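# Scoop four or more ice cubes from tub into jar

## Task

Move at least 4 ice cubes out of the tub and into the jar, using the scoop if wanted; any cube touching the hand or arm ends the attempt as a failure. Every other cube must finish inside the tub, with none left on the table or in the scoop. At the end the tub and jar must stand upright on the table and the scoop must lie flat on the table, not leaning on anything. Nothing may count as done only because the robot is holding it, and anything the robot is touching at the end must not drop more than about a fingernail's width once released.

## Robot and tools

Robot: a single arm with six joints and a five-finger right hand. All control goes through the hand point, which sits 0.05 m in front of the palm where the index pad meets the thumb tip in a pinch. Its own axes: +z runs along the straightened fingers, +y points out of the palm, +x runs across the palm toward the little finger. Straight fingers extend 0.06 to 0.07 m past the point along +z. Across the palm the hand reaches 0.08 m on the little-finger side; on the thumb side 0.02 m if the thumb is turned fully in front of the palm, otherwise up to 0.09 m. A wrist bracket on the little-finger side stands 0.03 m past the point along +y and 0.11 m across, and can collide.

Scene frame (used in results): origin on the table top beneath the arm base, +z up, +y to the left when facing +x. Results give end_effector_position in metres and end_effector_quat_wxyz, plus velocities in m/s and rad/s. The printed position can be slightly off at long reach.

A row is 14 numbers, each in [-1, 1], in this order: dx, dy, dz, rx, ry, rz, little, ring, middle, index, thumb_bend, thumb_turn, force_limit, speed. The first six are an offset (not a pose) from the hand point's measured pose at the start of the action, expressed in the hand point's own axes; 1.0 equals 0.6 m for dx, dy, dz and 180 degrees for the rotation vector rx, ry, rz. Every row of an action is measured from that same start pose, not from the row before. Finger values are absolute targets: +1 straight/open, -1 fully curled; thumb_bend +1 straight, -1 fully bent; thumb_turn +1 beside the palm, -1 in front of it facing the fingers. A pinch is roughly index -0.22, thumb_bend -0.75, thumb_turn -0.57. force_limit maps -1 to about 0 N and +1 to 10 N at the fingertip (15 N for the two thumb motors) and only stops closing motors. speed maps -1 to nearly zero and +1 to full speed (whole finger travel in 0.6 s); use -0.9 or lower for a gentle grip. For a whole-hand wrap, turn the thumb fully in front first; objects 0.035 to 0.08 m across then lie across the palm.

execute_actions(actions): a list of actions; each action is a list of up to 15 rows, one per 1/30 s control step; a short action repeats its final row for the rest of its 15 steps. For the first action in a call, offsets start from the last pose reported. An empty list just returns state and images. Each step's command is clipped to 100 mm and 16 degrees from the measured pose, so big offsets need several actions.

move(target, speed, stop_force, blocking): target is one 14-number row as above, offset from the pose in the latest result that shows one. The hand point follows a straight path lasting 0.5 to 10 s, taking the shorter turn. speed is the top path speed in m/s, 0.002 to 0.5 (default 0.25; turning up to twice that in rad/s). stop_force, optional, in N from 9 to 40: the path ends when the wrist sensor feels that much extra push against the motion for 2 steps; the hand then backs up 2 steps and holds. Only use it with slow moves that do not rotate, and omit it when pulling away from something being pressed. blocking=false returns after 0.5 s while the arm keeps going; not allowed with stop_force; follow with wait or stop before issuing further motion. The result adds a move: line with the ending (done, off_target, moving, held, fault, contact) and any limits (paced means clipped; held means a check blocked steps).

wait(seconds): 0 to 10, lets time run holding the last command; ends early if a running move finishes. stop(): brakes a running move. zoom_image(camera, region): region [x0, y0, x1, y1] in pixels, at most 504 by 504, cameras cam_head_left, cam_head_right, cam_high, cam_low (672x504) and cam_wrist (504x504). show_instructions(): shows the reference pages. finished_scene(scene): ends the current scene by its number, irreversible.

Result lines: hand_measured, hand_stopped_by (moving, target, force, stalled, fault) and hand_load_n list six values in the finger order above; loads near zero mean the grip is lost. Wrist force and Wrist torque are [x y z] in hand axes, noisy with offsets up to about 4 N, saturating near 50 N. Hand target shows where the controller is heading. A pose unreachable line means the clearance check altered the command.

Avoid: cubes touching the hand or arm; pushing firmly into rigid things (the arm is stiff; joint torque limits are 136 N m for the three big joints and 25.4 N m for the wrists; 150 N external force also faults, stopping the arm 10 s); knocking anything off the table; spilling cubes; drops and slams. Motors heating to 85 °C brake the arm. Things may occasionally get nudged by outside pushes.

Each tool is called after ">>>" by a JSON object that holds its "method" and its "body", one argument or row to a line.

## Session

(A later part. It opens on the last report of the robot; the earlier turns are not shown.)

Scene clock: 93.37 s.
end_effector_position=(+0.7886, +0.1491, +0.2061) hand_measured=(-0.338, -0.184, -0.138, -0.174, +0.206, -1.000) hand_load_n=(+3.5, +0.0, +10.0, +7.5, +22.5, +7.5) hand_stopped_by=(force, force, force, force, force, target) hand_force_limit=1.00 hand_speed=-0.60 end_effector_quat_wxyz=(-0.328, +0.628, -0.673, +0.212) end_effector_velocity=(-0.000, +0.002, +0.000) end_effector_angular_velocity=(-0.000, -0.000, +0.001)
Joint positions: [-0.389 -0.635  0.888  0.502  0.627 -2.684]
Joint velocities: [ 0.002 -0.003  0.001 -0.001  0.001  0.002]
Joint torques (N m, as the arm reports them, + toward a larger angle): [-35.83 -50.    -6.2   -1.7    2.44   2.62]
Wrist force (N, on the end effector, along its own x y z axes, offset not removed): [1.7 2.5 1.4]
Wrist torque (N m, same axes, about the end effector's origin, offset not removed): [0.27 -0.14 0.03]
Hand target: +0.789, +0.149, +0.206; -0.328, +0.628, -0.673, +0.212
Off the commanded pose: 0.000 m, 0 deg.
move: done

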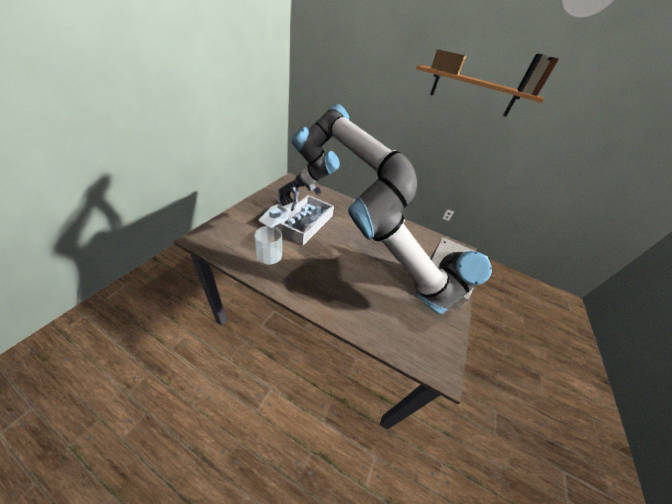

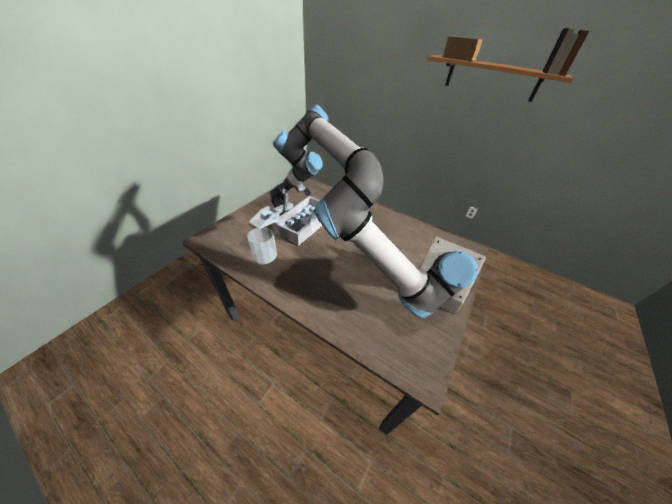

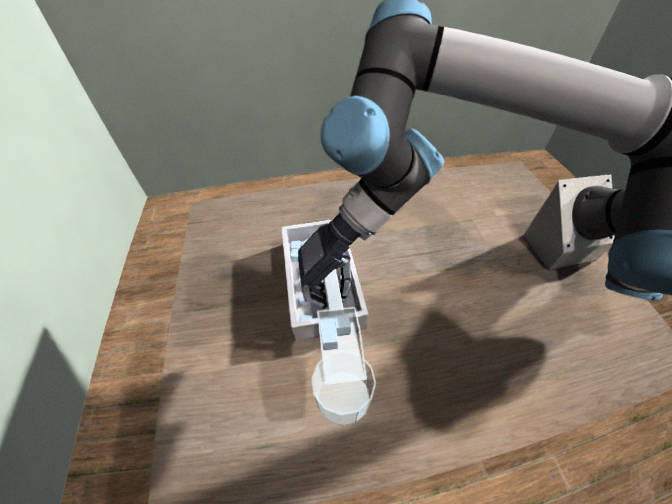

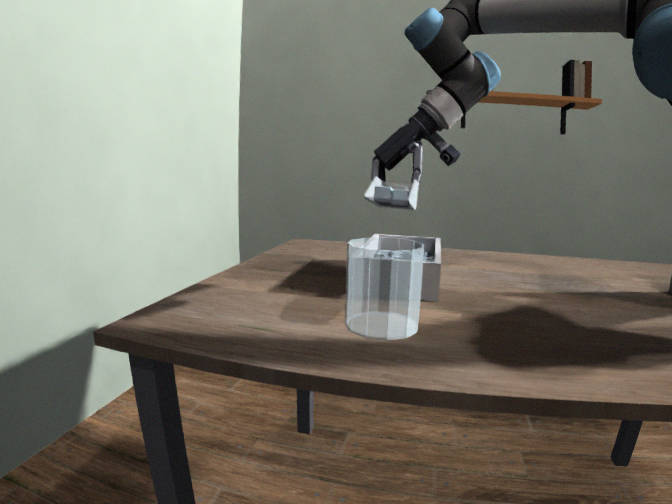

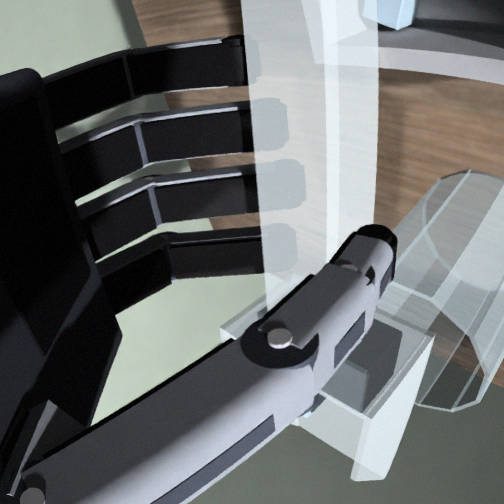

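Slippery cubes; back off .015, +x .01, then pour 40°.

>>> {"method": "move", "body": {
  "target": [0.025,-0.012,0.012,0,0,0,-1,-1,-0.95,-1,-0.95,-1,1,-0.6],
  "speed": 0.05
}}

>>> {"method": "move", "body": {
  "target": [-0.02,-0.04,-0.04,0,0.157,-0.157,-1,-1,-0.95,-1,-0.95,-1,1,-0.6],
  "speed": 0.1
}}

>>> {"method": "move", "body": {
  "target": [0.15,0,0,-0.04,0,0,-1,-1,-0.95,-1,-0.95,-1,1,-0.6]
}}

>>> {"method": "zoom_image", "body": {
  "camera": "cam_head_left",
  "region": [240,170,360,270]
}}

Scene clock: 101.63 s.
end_effector_position=(+0.7988, +0.1344, +0.2035) hand_measured=(-0.338, -0.184, -0.138, -0.174, +0.206, -1.000) hand_load_n=(+3.5, +0.0, +10.0, +7.5, +22.5, +7.5) hand_stopped_by=(force, force, force, force, force, target) hand_force_limit=1.00 hand_speed=-0.60 end_effector_quat_wxyz=(-0.328, +0.628, -0.673, +0.212) end_effector_velocity=(+0.001, -0.001, +0.002) end_effector_angular_velocity=(+0.000, -0.002, -0.000)
Joint positions: [-0.395 -0.588  0.831  0.518  0.622 -2.69 ]
Joint velocities: [-0.002  0.002 -0.006  0.002 -0.001  0.   ]
Joint torques (N m, as the arm reports them, + toward a larger angle): [-54.04 -22.88 -21.35   2.48  -2.2   -2.63]
Wrist force (N, on the end effector, along its own x y z axes, offset not removed): [1.7 4.0 2.0]
Wrist torque (N m, same axes, about the end effector's origin, offset not removed): [0.37 -0.26 0.12]
Hand target: +0.799, +0.134, +0.203; -0.328, +0.628, -0.673, +0.212
Off the commanded pose: 0.000 m, 0 deg.
move: done

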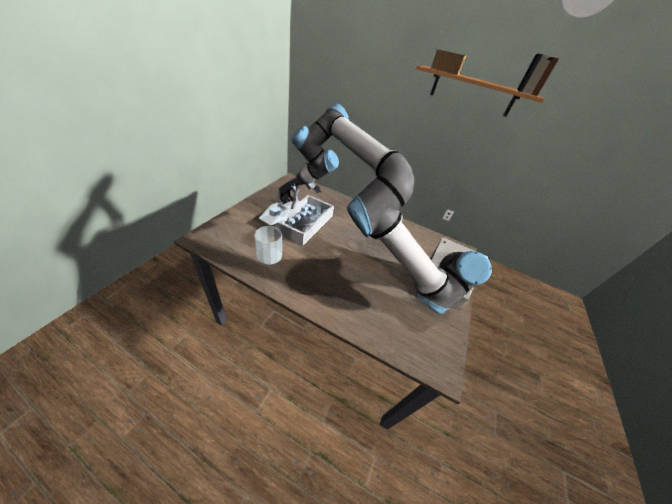

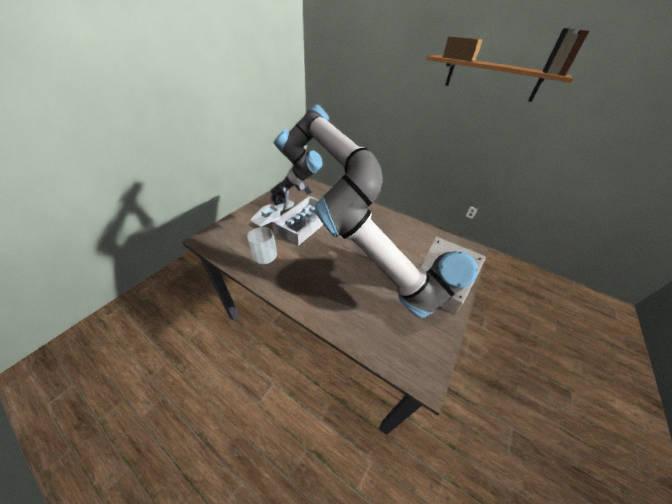

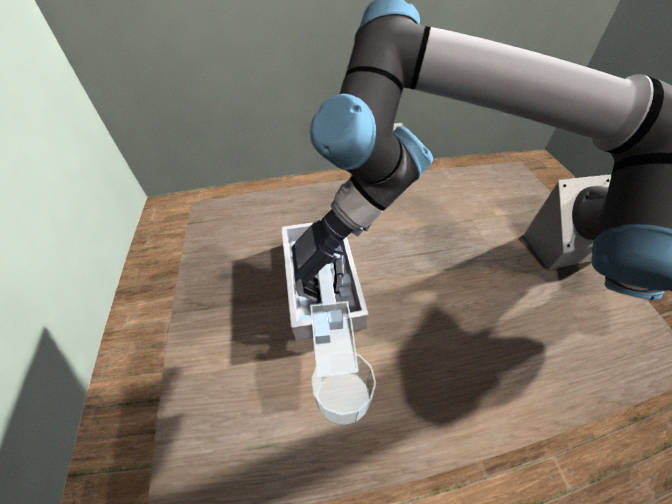

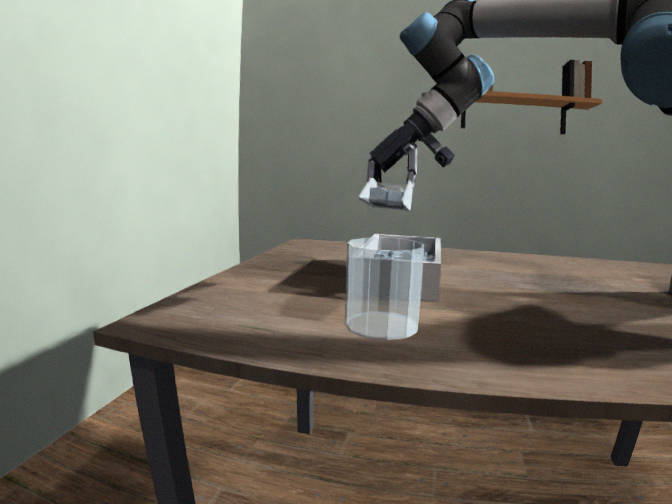

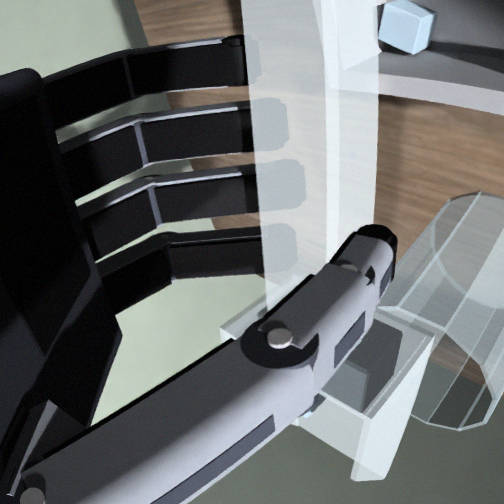

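Scene clock: 105.43 s.
end_effector_position=(+0.7987, +0.1404, +0.2391) hand_measured=(-0.338, -0.184, -0.138, -0.174, +0.206, -1.000) hand_load_n=(+3.5, +0.0, +10.0, +7.5, +22.5, +7.5) hand_stopped_by=(force, force, force, force, force, target) hand_force_limit=1.00 hand_speed=-0.60 end_effector_quat_wxyz=(-0.094, +0.702, -0.560, +0.430) end_effector_velocity=(+0.000, -0.000, -0.000) end_effector_angular_velocity=(-0.008, +0.001, -0.001)
Joint positions: [-0.267 -0.671  0.657  0.836  1.189 -3.159]
Joint velocities: [ 0.002  0.001 -0.003  0.002  0.007 -0.004]
Joint torques (N m, as the arm reports them, + toward a larger angle): [-36.96 -47.94 -19.     2.44   3.35  -2.75]
Wrist force (N, on the end effector, along its own x y z axes, offset not removed): [1.8 3.3 -0.3]
Wrist torque (N m, same axes, about the end effector's origin, offset not removed): [0.41 -0.30 0.20]
Hand target: +0.799, +0.140, +0.239; -0.094, +0.702, -0.560, +0.431
Off the commanded pose: 0.000 m, 0 deg.
move: done

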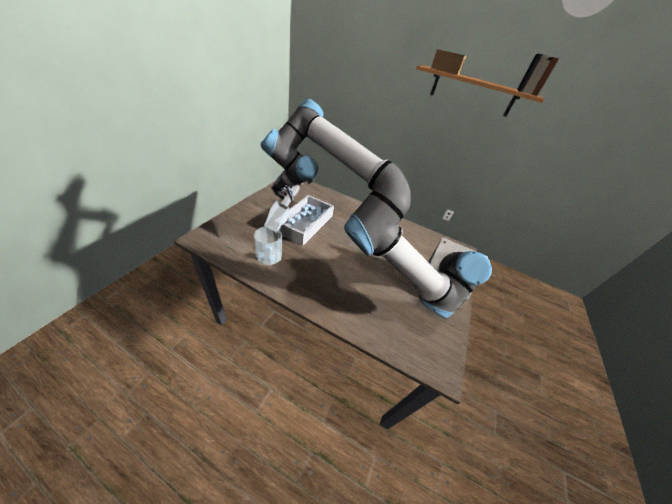

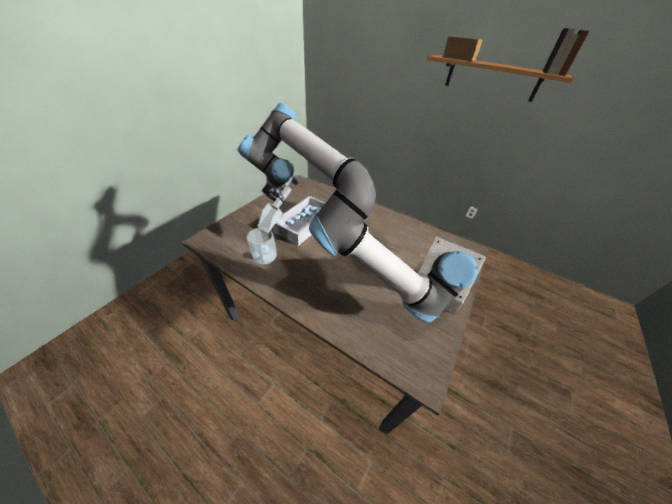

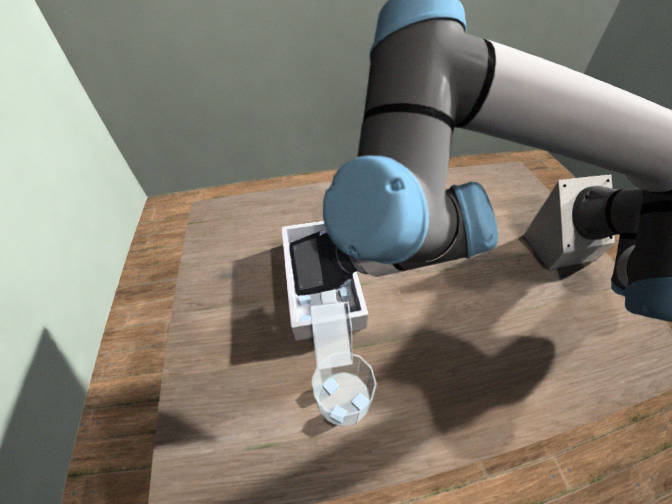

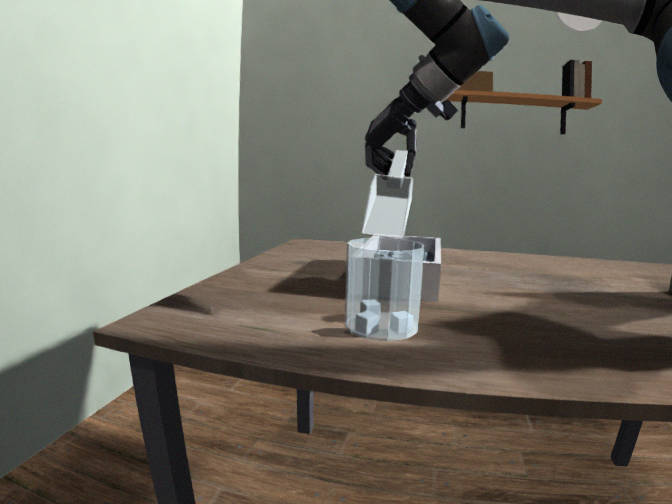

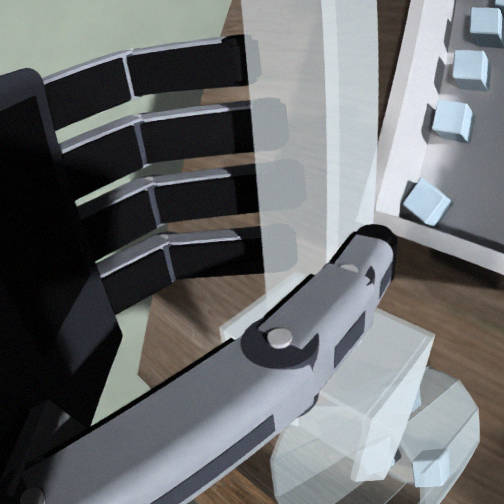

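Scene clock: 106.37 s.
end_effector_position=(+0.7983, +0.0623, +0.2835) hand_measured=(-0.338, -0.184, -0.138, -0.174, +0.206, -1.000) hand_load_n=(+3.5, +0.0, +10.0, +7.5, +22.5, +7.5) hand_stopped_by=(force, force, force, force, force, target) hand_force_limit=1.00 hand_speed=-0.60 end_effector_quat_wxyz=(-0.051, +0.706, -0.585, +0.396) end_effector_velocity=(+0.003, +0.000, +0.003) end_effector_angular_velocity=(+0.001, +0.017, -0.004)
Joint positions: [-0.381 -0.392  0.175  1.211  1.13  -3.31 ]
Joint velocities: [-0.     0.116 -0.24   0.144 -0.001 -0.012]
Joint torques (N m, as the arm reports them, + toward a larger angle): [-54.85 -27.19 -17.43   2.68   0.06  -2.93]
Wrist force (N, on the end effector, along its own x y z axes, offset not removed): [1.7 5.2 -0.8]
Wrist torque (N m, same axes, about the end effector's origin, offset not removed): [0.62 -0.28 0.24]
Hand target: +0.798, +0.062, +0.284; -0.051, +0.706, -0.586, +0.395
Off the commanded pose: 0.001 m, 0 deg.
move: done

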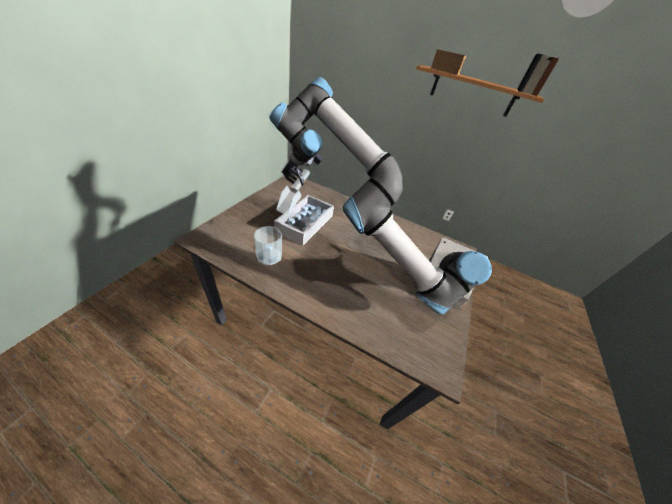

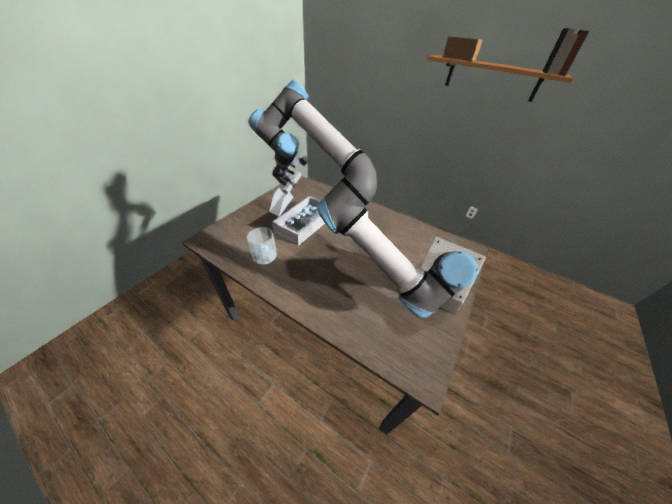

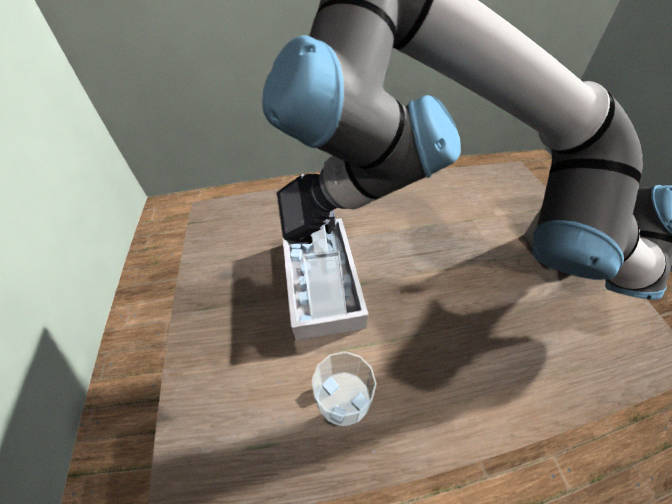

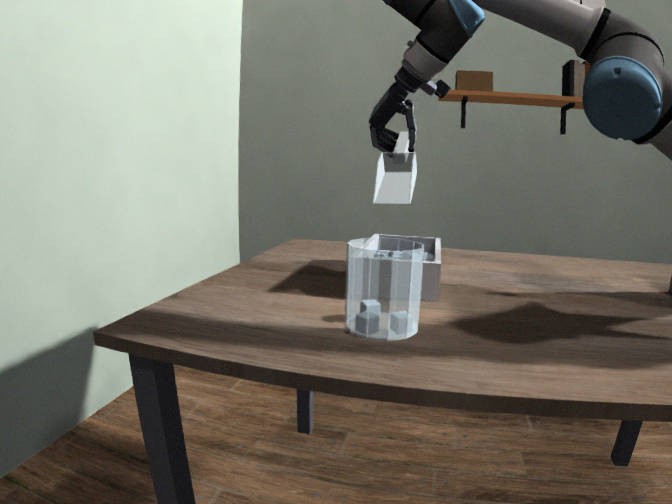

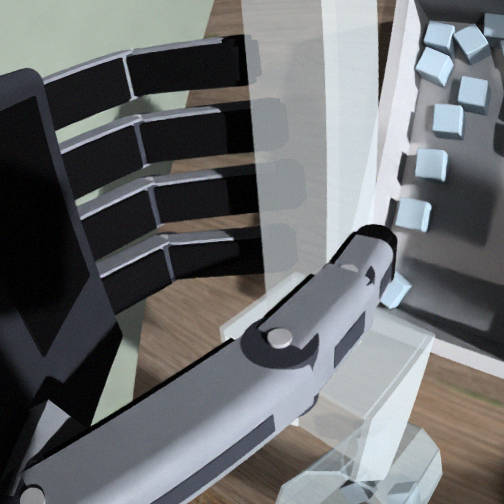

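Region (240, 170, 360, 270) of cam_head_left's 672x504 image, scaled by 4.200, with more detail than that image has.

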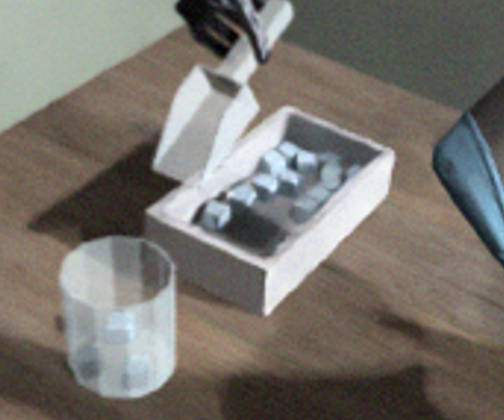

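>>> {"method": "move", "body": {
  "target": [0.217,0.291,0.258,0,0,0,-1,-1,-0.95,-1,-0.95,-1,1,-0.6],
  "speed": 0.2
}}

>>> {"method": "zoom_image", "body": {
  "camera": "cam_high",
  "region": [240,160,420,350]
}}

Scene clock: 116.30 s.
end_effector_position=(+0.7570, -0.1651, +0.1493) hand_measured=(-0.338, -0.184, -0.138, -0.174, +0.206, -1.000) hand_load_n=(+3.5, +0.0, +10.0, +7.5, +22.5, +7.5) hand_stopped_by=(force, force, force, force, force, target) hand_force_limit=1.00 hand_speed=-0.60 end_effector_quat_wxyz=(-0.051, +0.706, -0.585, +0.396) end_effector_velocity=(-0.000, -0.001, -0.002) end_effector_angular_velocity=(+0.000, +0.001, +0.000)
Joint positions: [-0.494 -0.36   0.789  0.615  1.071 -3.418]
Joint velocities: [ 0.001  0.003 -0.001 -0.001 -0.    -0.001]
Joint torques (N m, as the arm reports them, + toward a larger angle): [-54.6  -29.34 -21.25  -1.75  -1.92  -2.72]
Wrist force (N, on the end effector, along its own x y z axes, offset not removed): [1.5 0.7 2.6]
Wrist torque (N m, same axes, about the end effector's origin, offset not removed): [-0.18 -0.21 0.07]
Hand target: +0.757, -0.165, +0.149; -0.051, +0.706, -0.585, +0.396
Off the commanded pose: 0.000 m, 0 deg.
move: done

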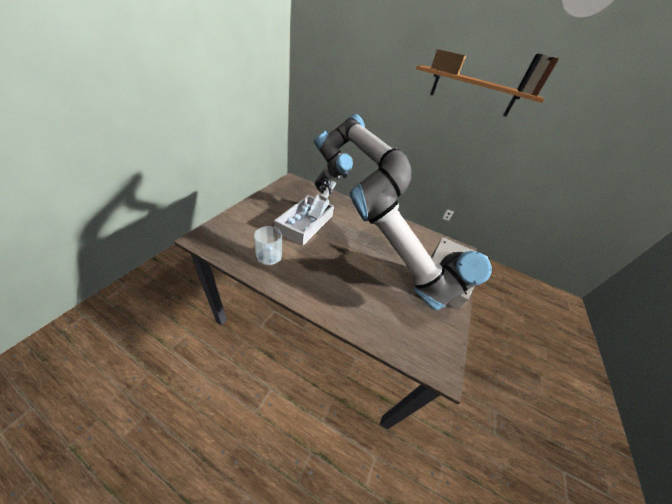

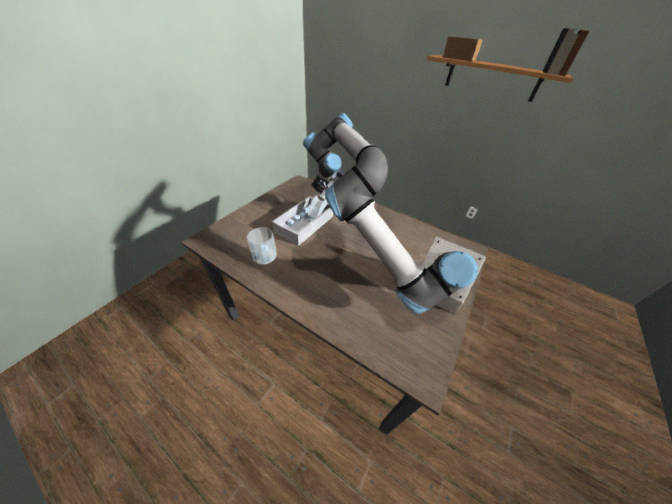

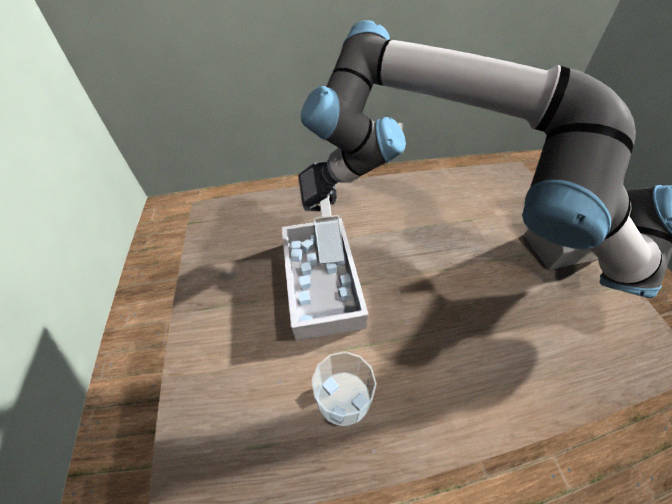

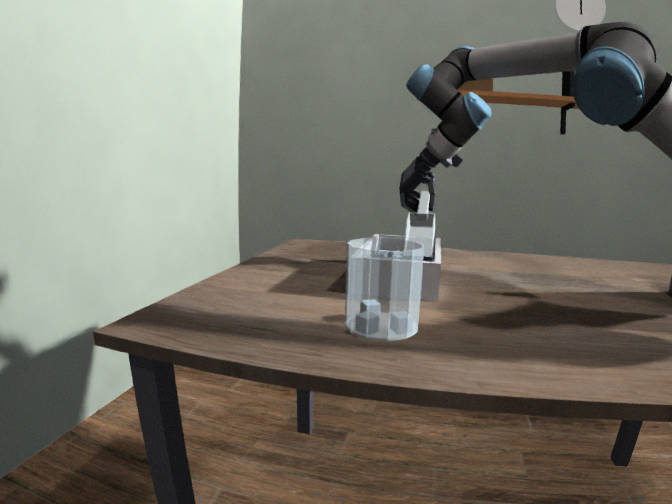

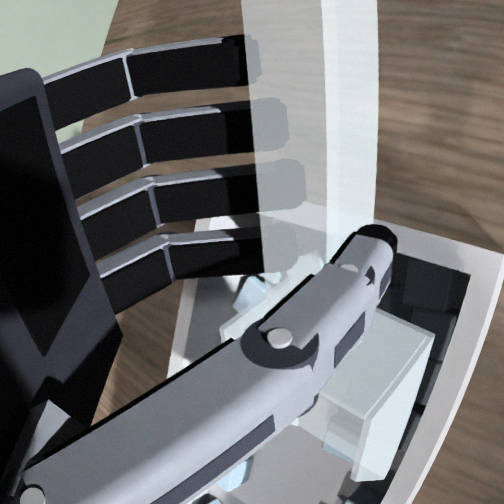

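Region (240, 160, 420, 350) of cam_high's 672x504 image, scaled by 2.653, with more detail than that image has; it fills the left 477 columns of this view, and the rest is white.

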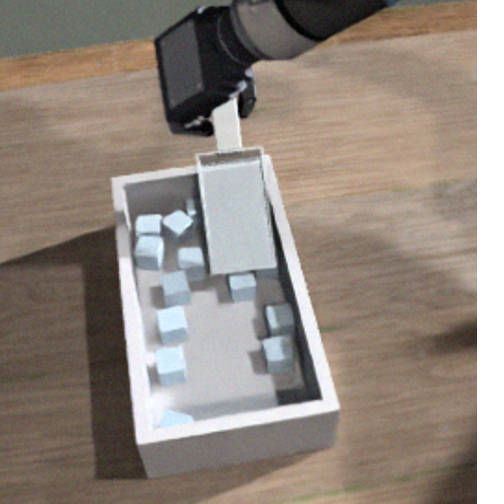

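>>> {"method": "move", "body": {
  "target": [-0.023,0.022,-0.005,0,0,0,-1,-1,-0.95,-1,-0.95,-1,1,-0.6],
  "speed": 0.04
}}

>>> {"method": "move", "body": {
  "target": [-0.075,0,0,0,0,0,-1,-1,-0.95,-1,-0.95,-1,1,-0.6],
  "speed": 0.04
}}

>>> {"method": "zoom_image", "body": {
  "camera": "cam_high",
  "region": [240,160,420,350]
}}

Scene clock: 124.00 s.
end_effector_position=(+0.7449, -0.1561, +0.1374) hand_measured=(-0.338, -0.184, -0.138, -0.174, +0.206, -1.000) hand_load_n=(+2.5, +0.0, +11.0, +8.0, +21.5, +8.0) hand_stopped_by=(force, force, force, force, force, target) hand_force_limit=1.00 hand_speed=-0.60 end_effector_quat_wxyz=(-0.051, +0.706, -0.585, +0.396) end_effector_velocity=(-0.000, +0.000, -0.000) end_effector_angular_velocity=(-0.000, -0.001, +0.000)
Joint positions: [-0.483 -0.405  0.888  0.555  1.077 -3.407]
Joint velocities: [ 0.    -0.003  0.006 -0.005  0.     0.001]
Joint torques (N m, as the arm reports them, + toward a larger angle): [-36.4  -54.05  -4.96  -0.51   2.7    2.45]
Wrist force (N, on the end effector, along its own x y z axes, offset not removed): [1.7 -1.8 2.7]
Wrist torque (N m, same axes, about the end effector's origin, offset not removed): [0.12 0.08 0.25]
Hand target: +0.745, -0.156, +0.137; -0.051, +0.706, -0.585, +0.396
Off the commanded pose: 0.000 m, 0 deg.
move: done

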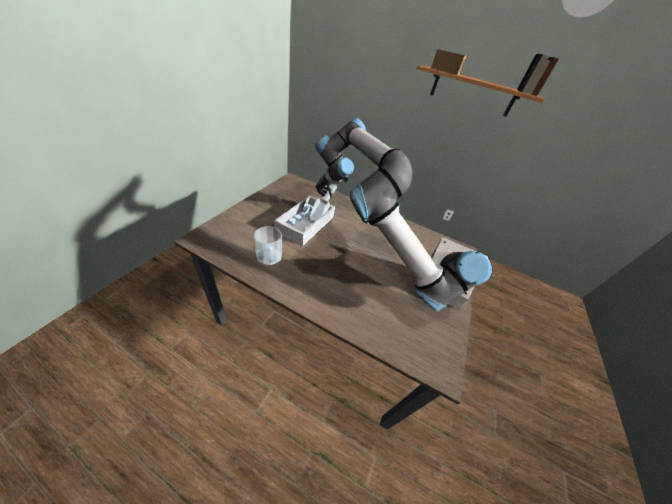

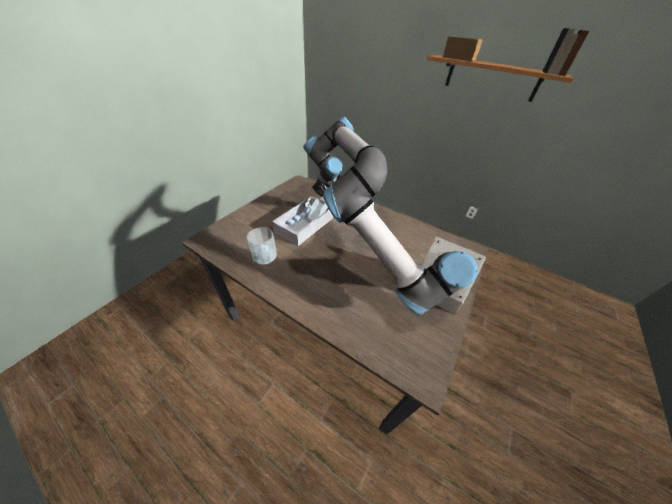

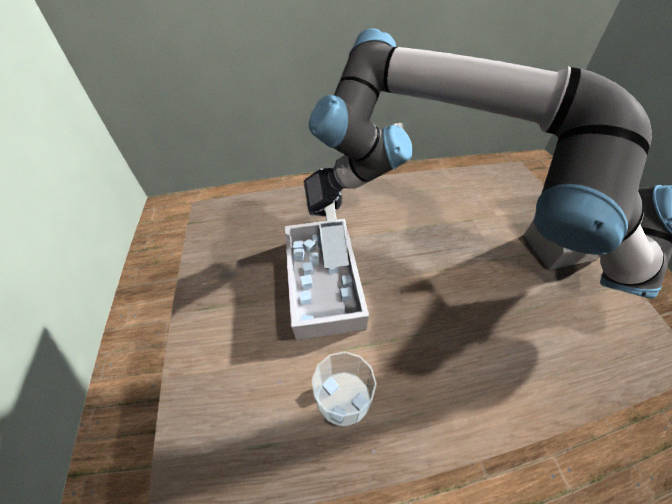

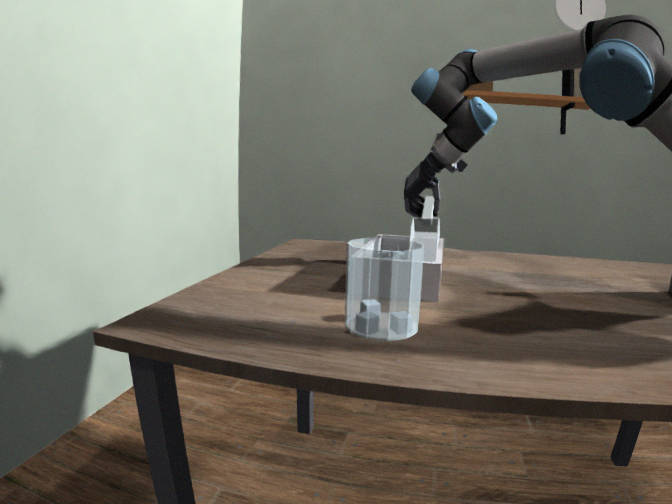

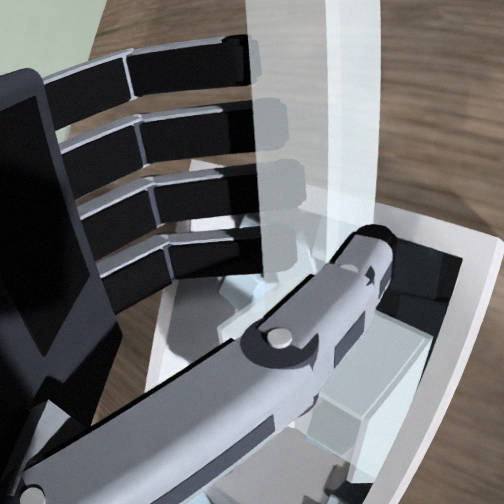

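Scene clock: 125.47 s.
end_effector_position=(+0.7448, -0.1171, +0.1151) hand_measured=(-0.338, -0.184, -0.138, -0.174, +0.206, -1.000) hand_load_n=(+1.5, +0.0, +11.0, +8.0, +21.5, +7.0) hand_stopped_by=(force, force, force, force, force, target) hand_force_limit=1.00 hand_speed=-0.60 end_effector_quat_wxyz=(-0.051, +0.706, -0.585, +0.396) end_effector_velocity=(-0.000, +0.001, -0.001) end_effector_angular_velocity=(+0.000, +0.000, -0.001)
Joint positions: [-0.423 -0.458  0.959  0.51   1.108 -3.349]
Joint velocities: [ 0.002 -0.001  0.003 -0.001  0.001  0.002]
Joint torques (N m, as the arm reports them, + toward a larger angle): [-37.06 -53.15  -4.83  -1.02   2.74   2.57]
Wrist force (N, on the end effector, along its own x y z axes, offset not removed): [0.0 -1.0 3.6]
Wrist torque (N m, same axes, about the end effector's origin, offset not removed): [0.16 0.20 -0.05]
Hand target: +0.745, -0.117, +0.115; -0.051, +0.706, -0.585, +0.396
Off the commanded pose: 0.000 m, 0 deg.
move: done

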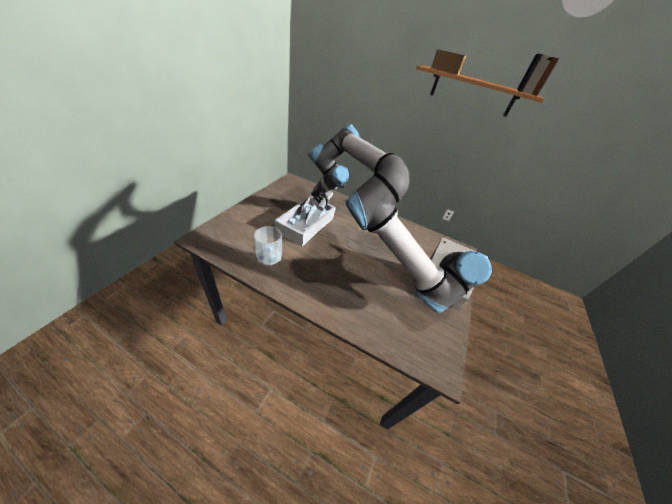

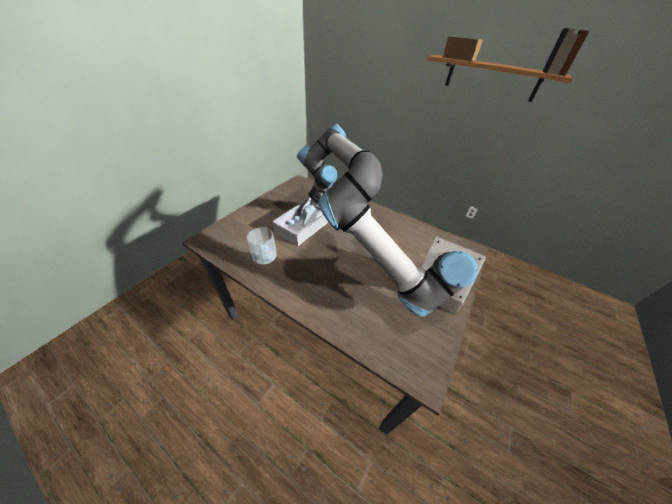

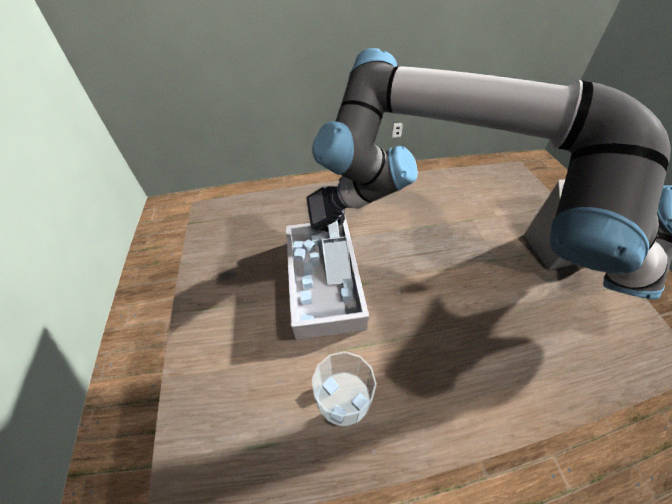

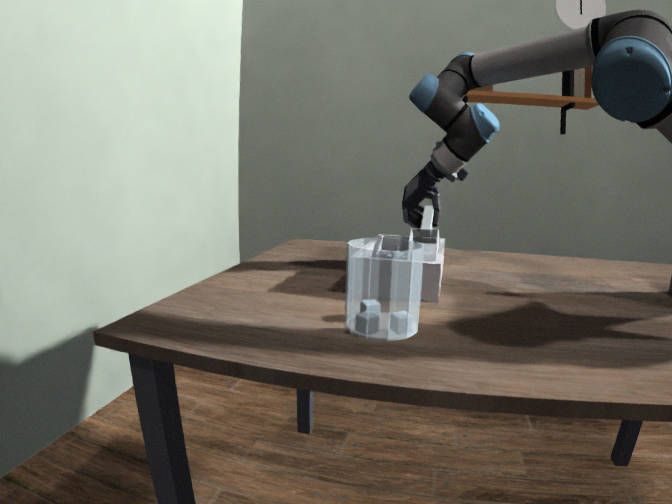

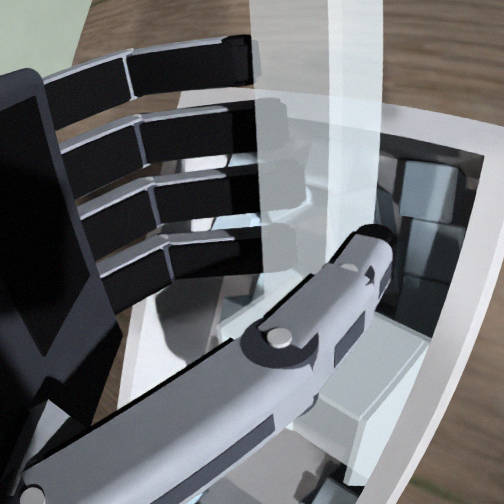

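Region (240, 160, 420, 350) of cam_high's 672x504 image, scaled by 2.653, with more detail than that image has; it fills the left 477 columns of this view, and the rest is white.

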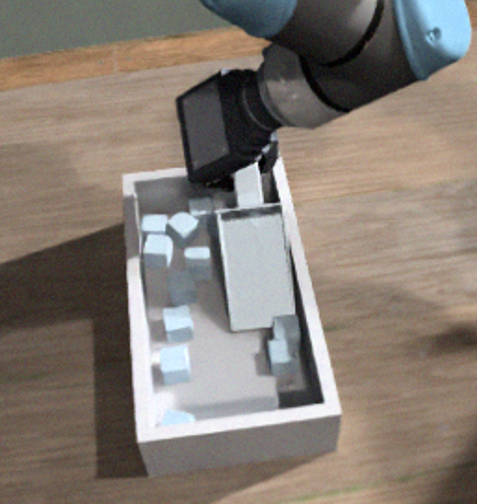

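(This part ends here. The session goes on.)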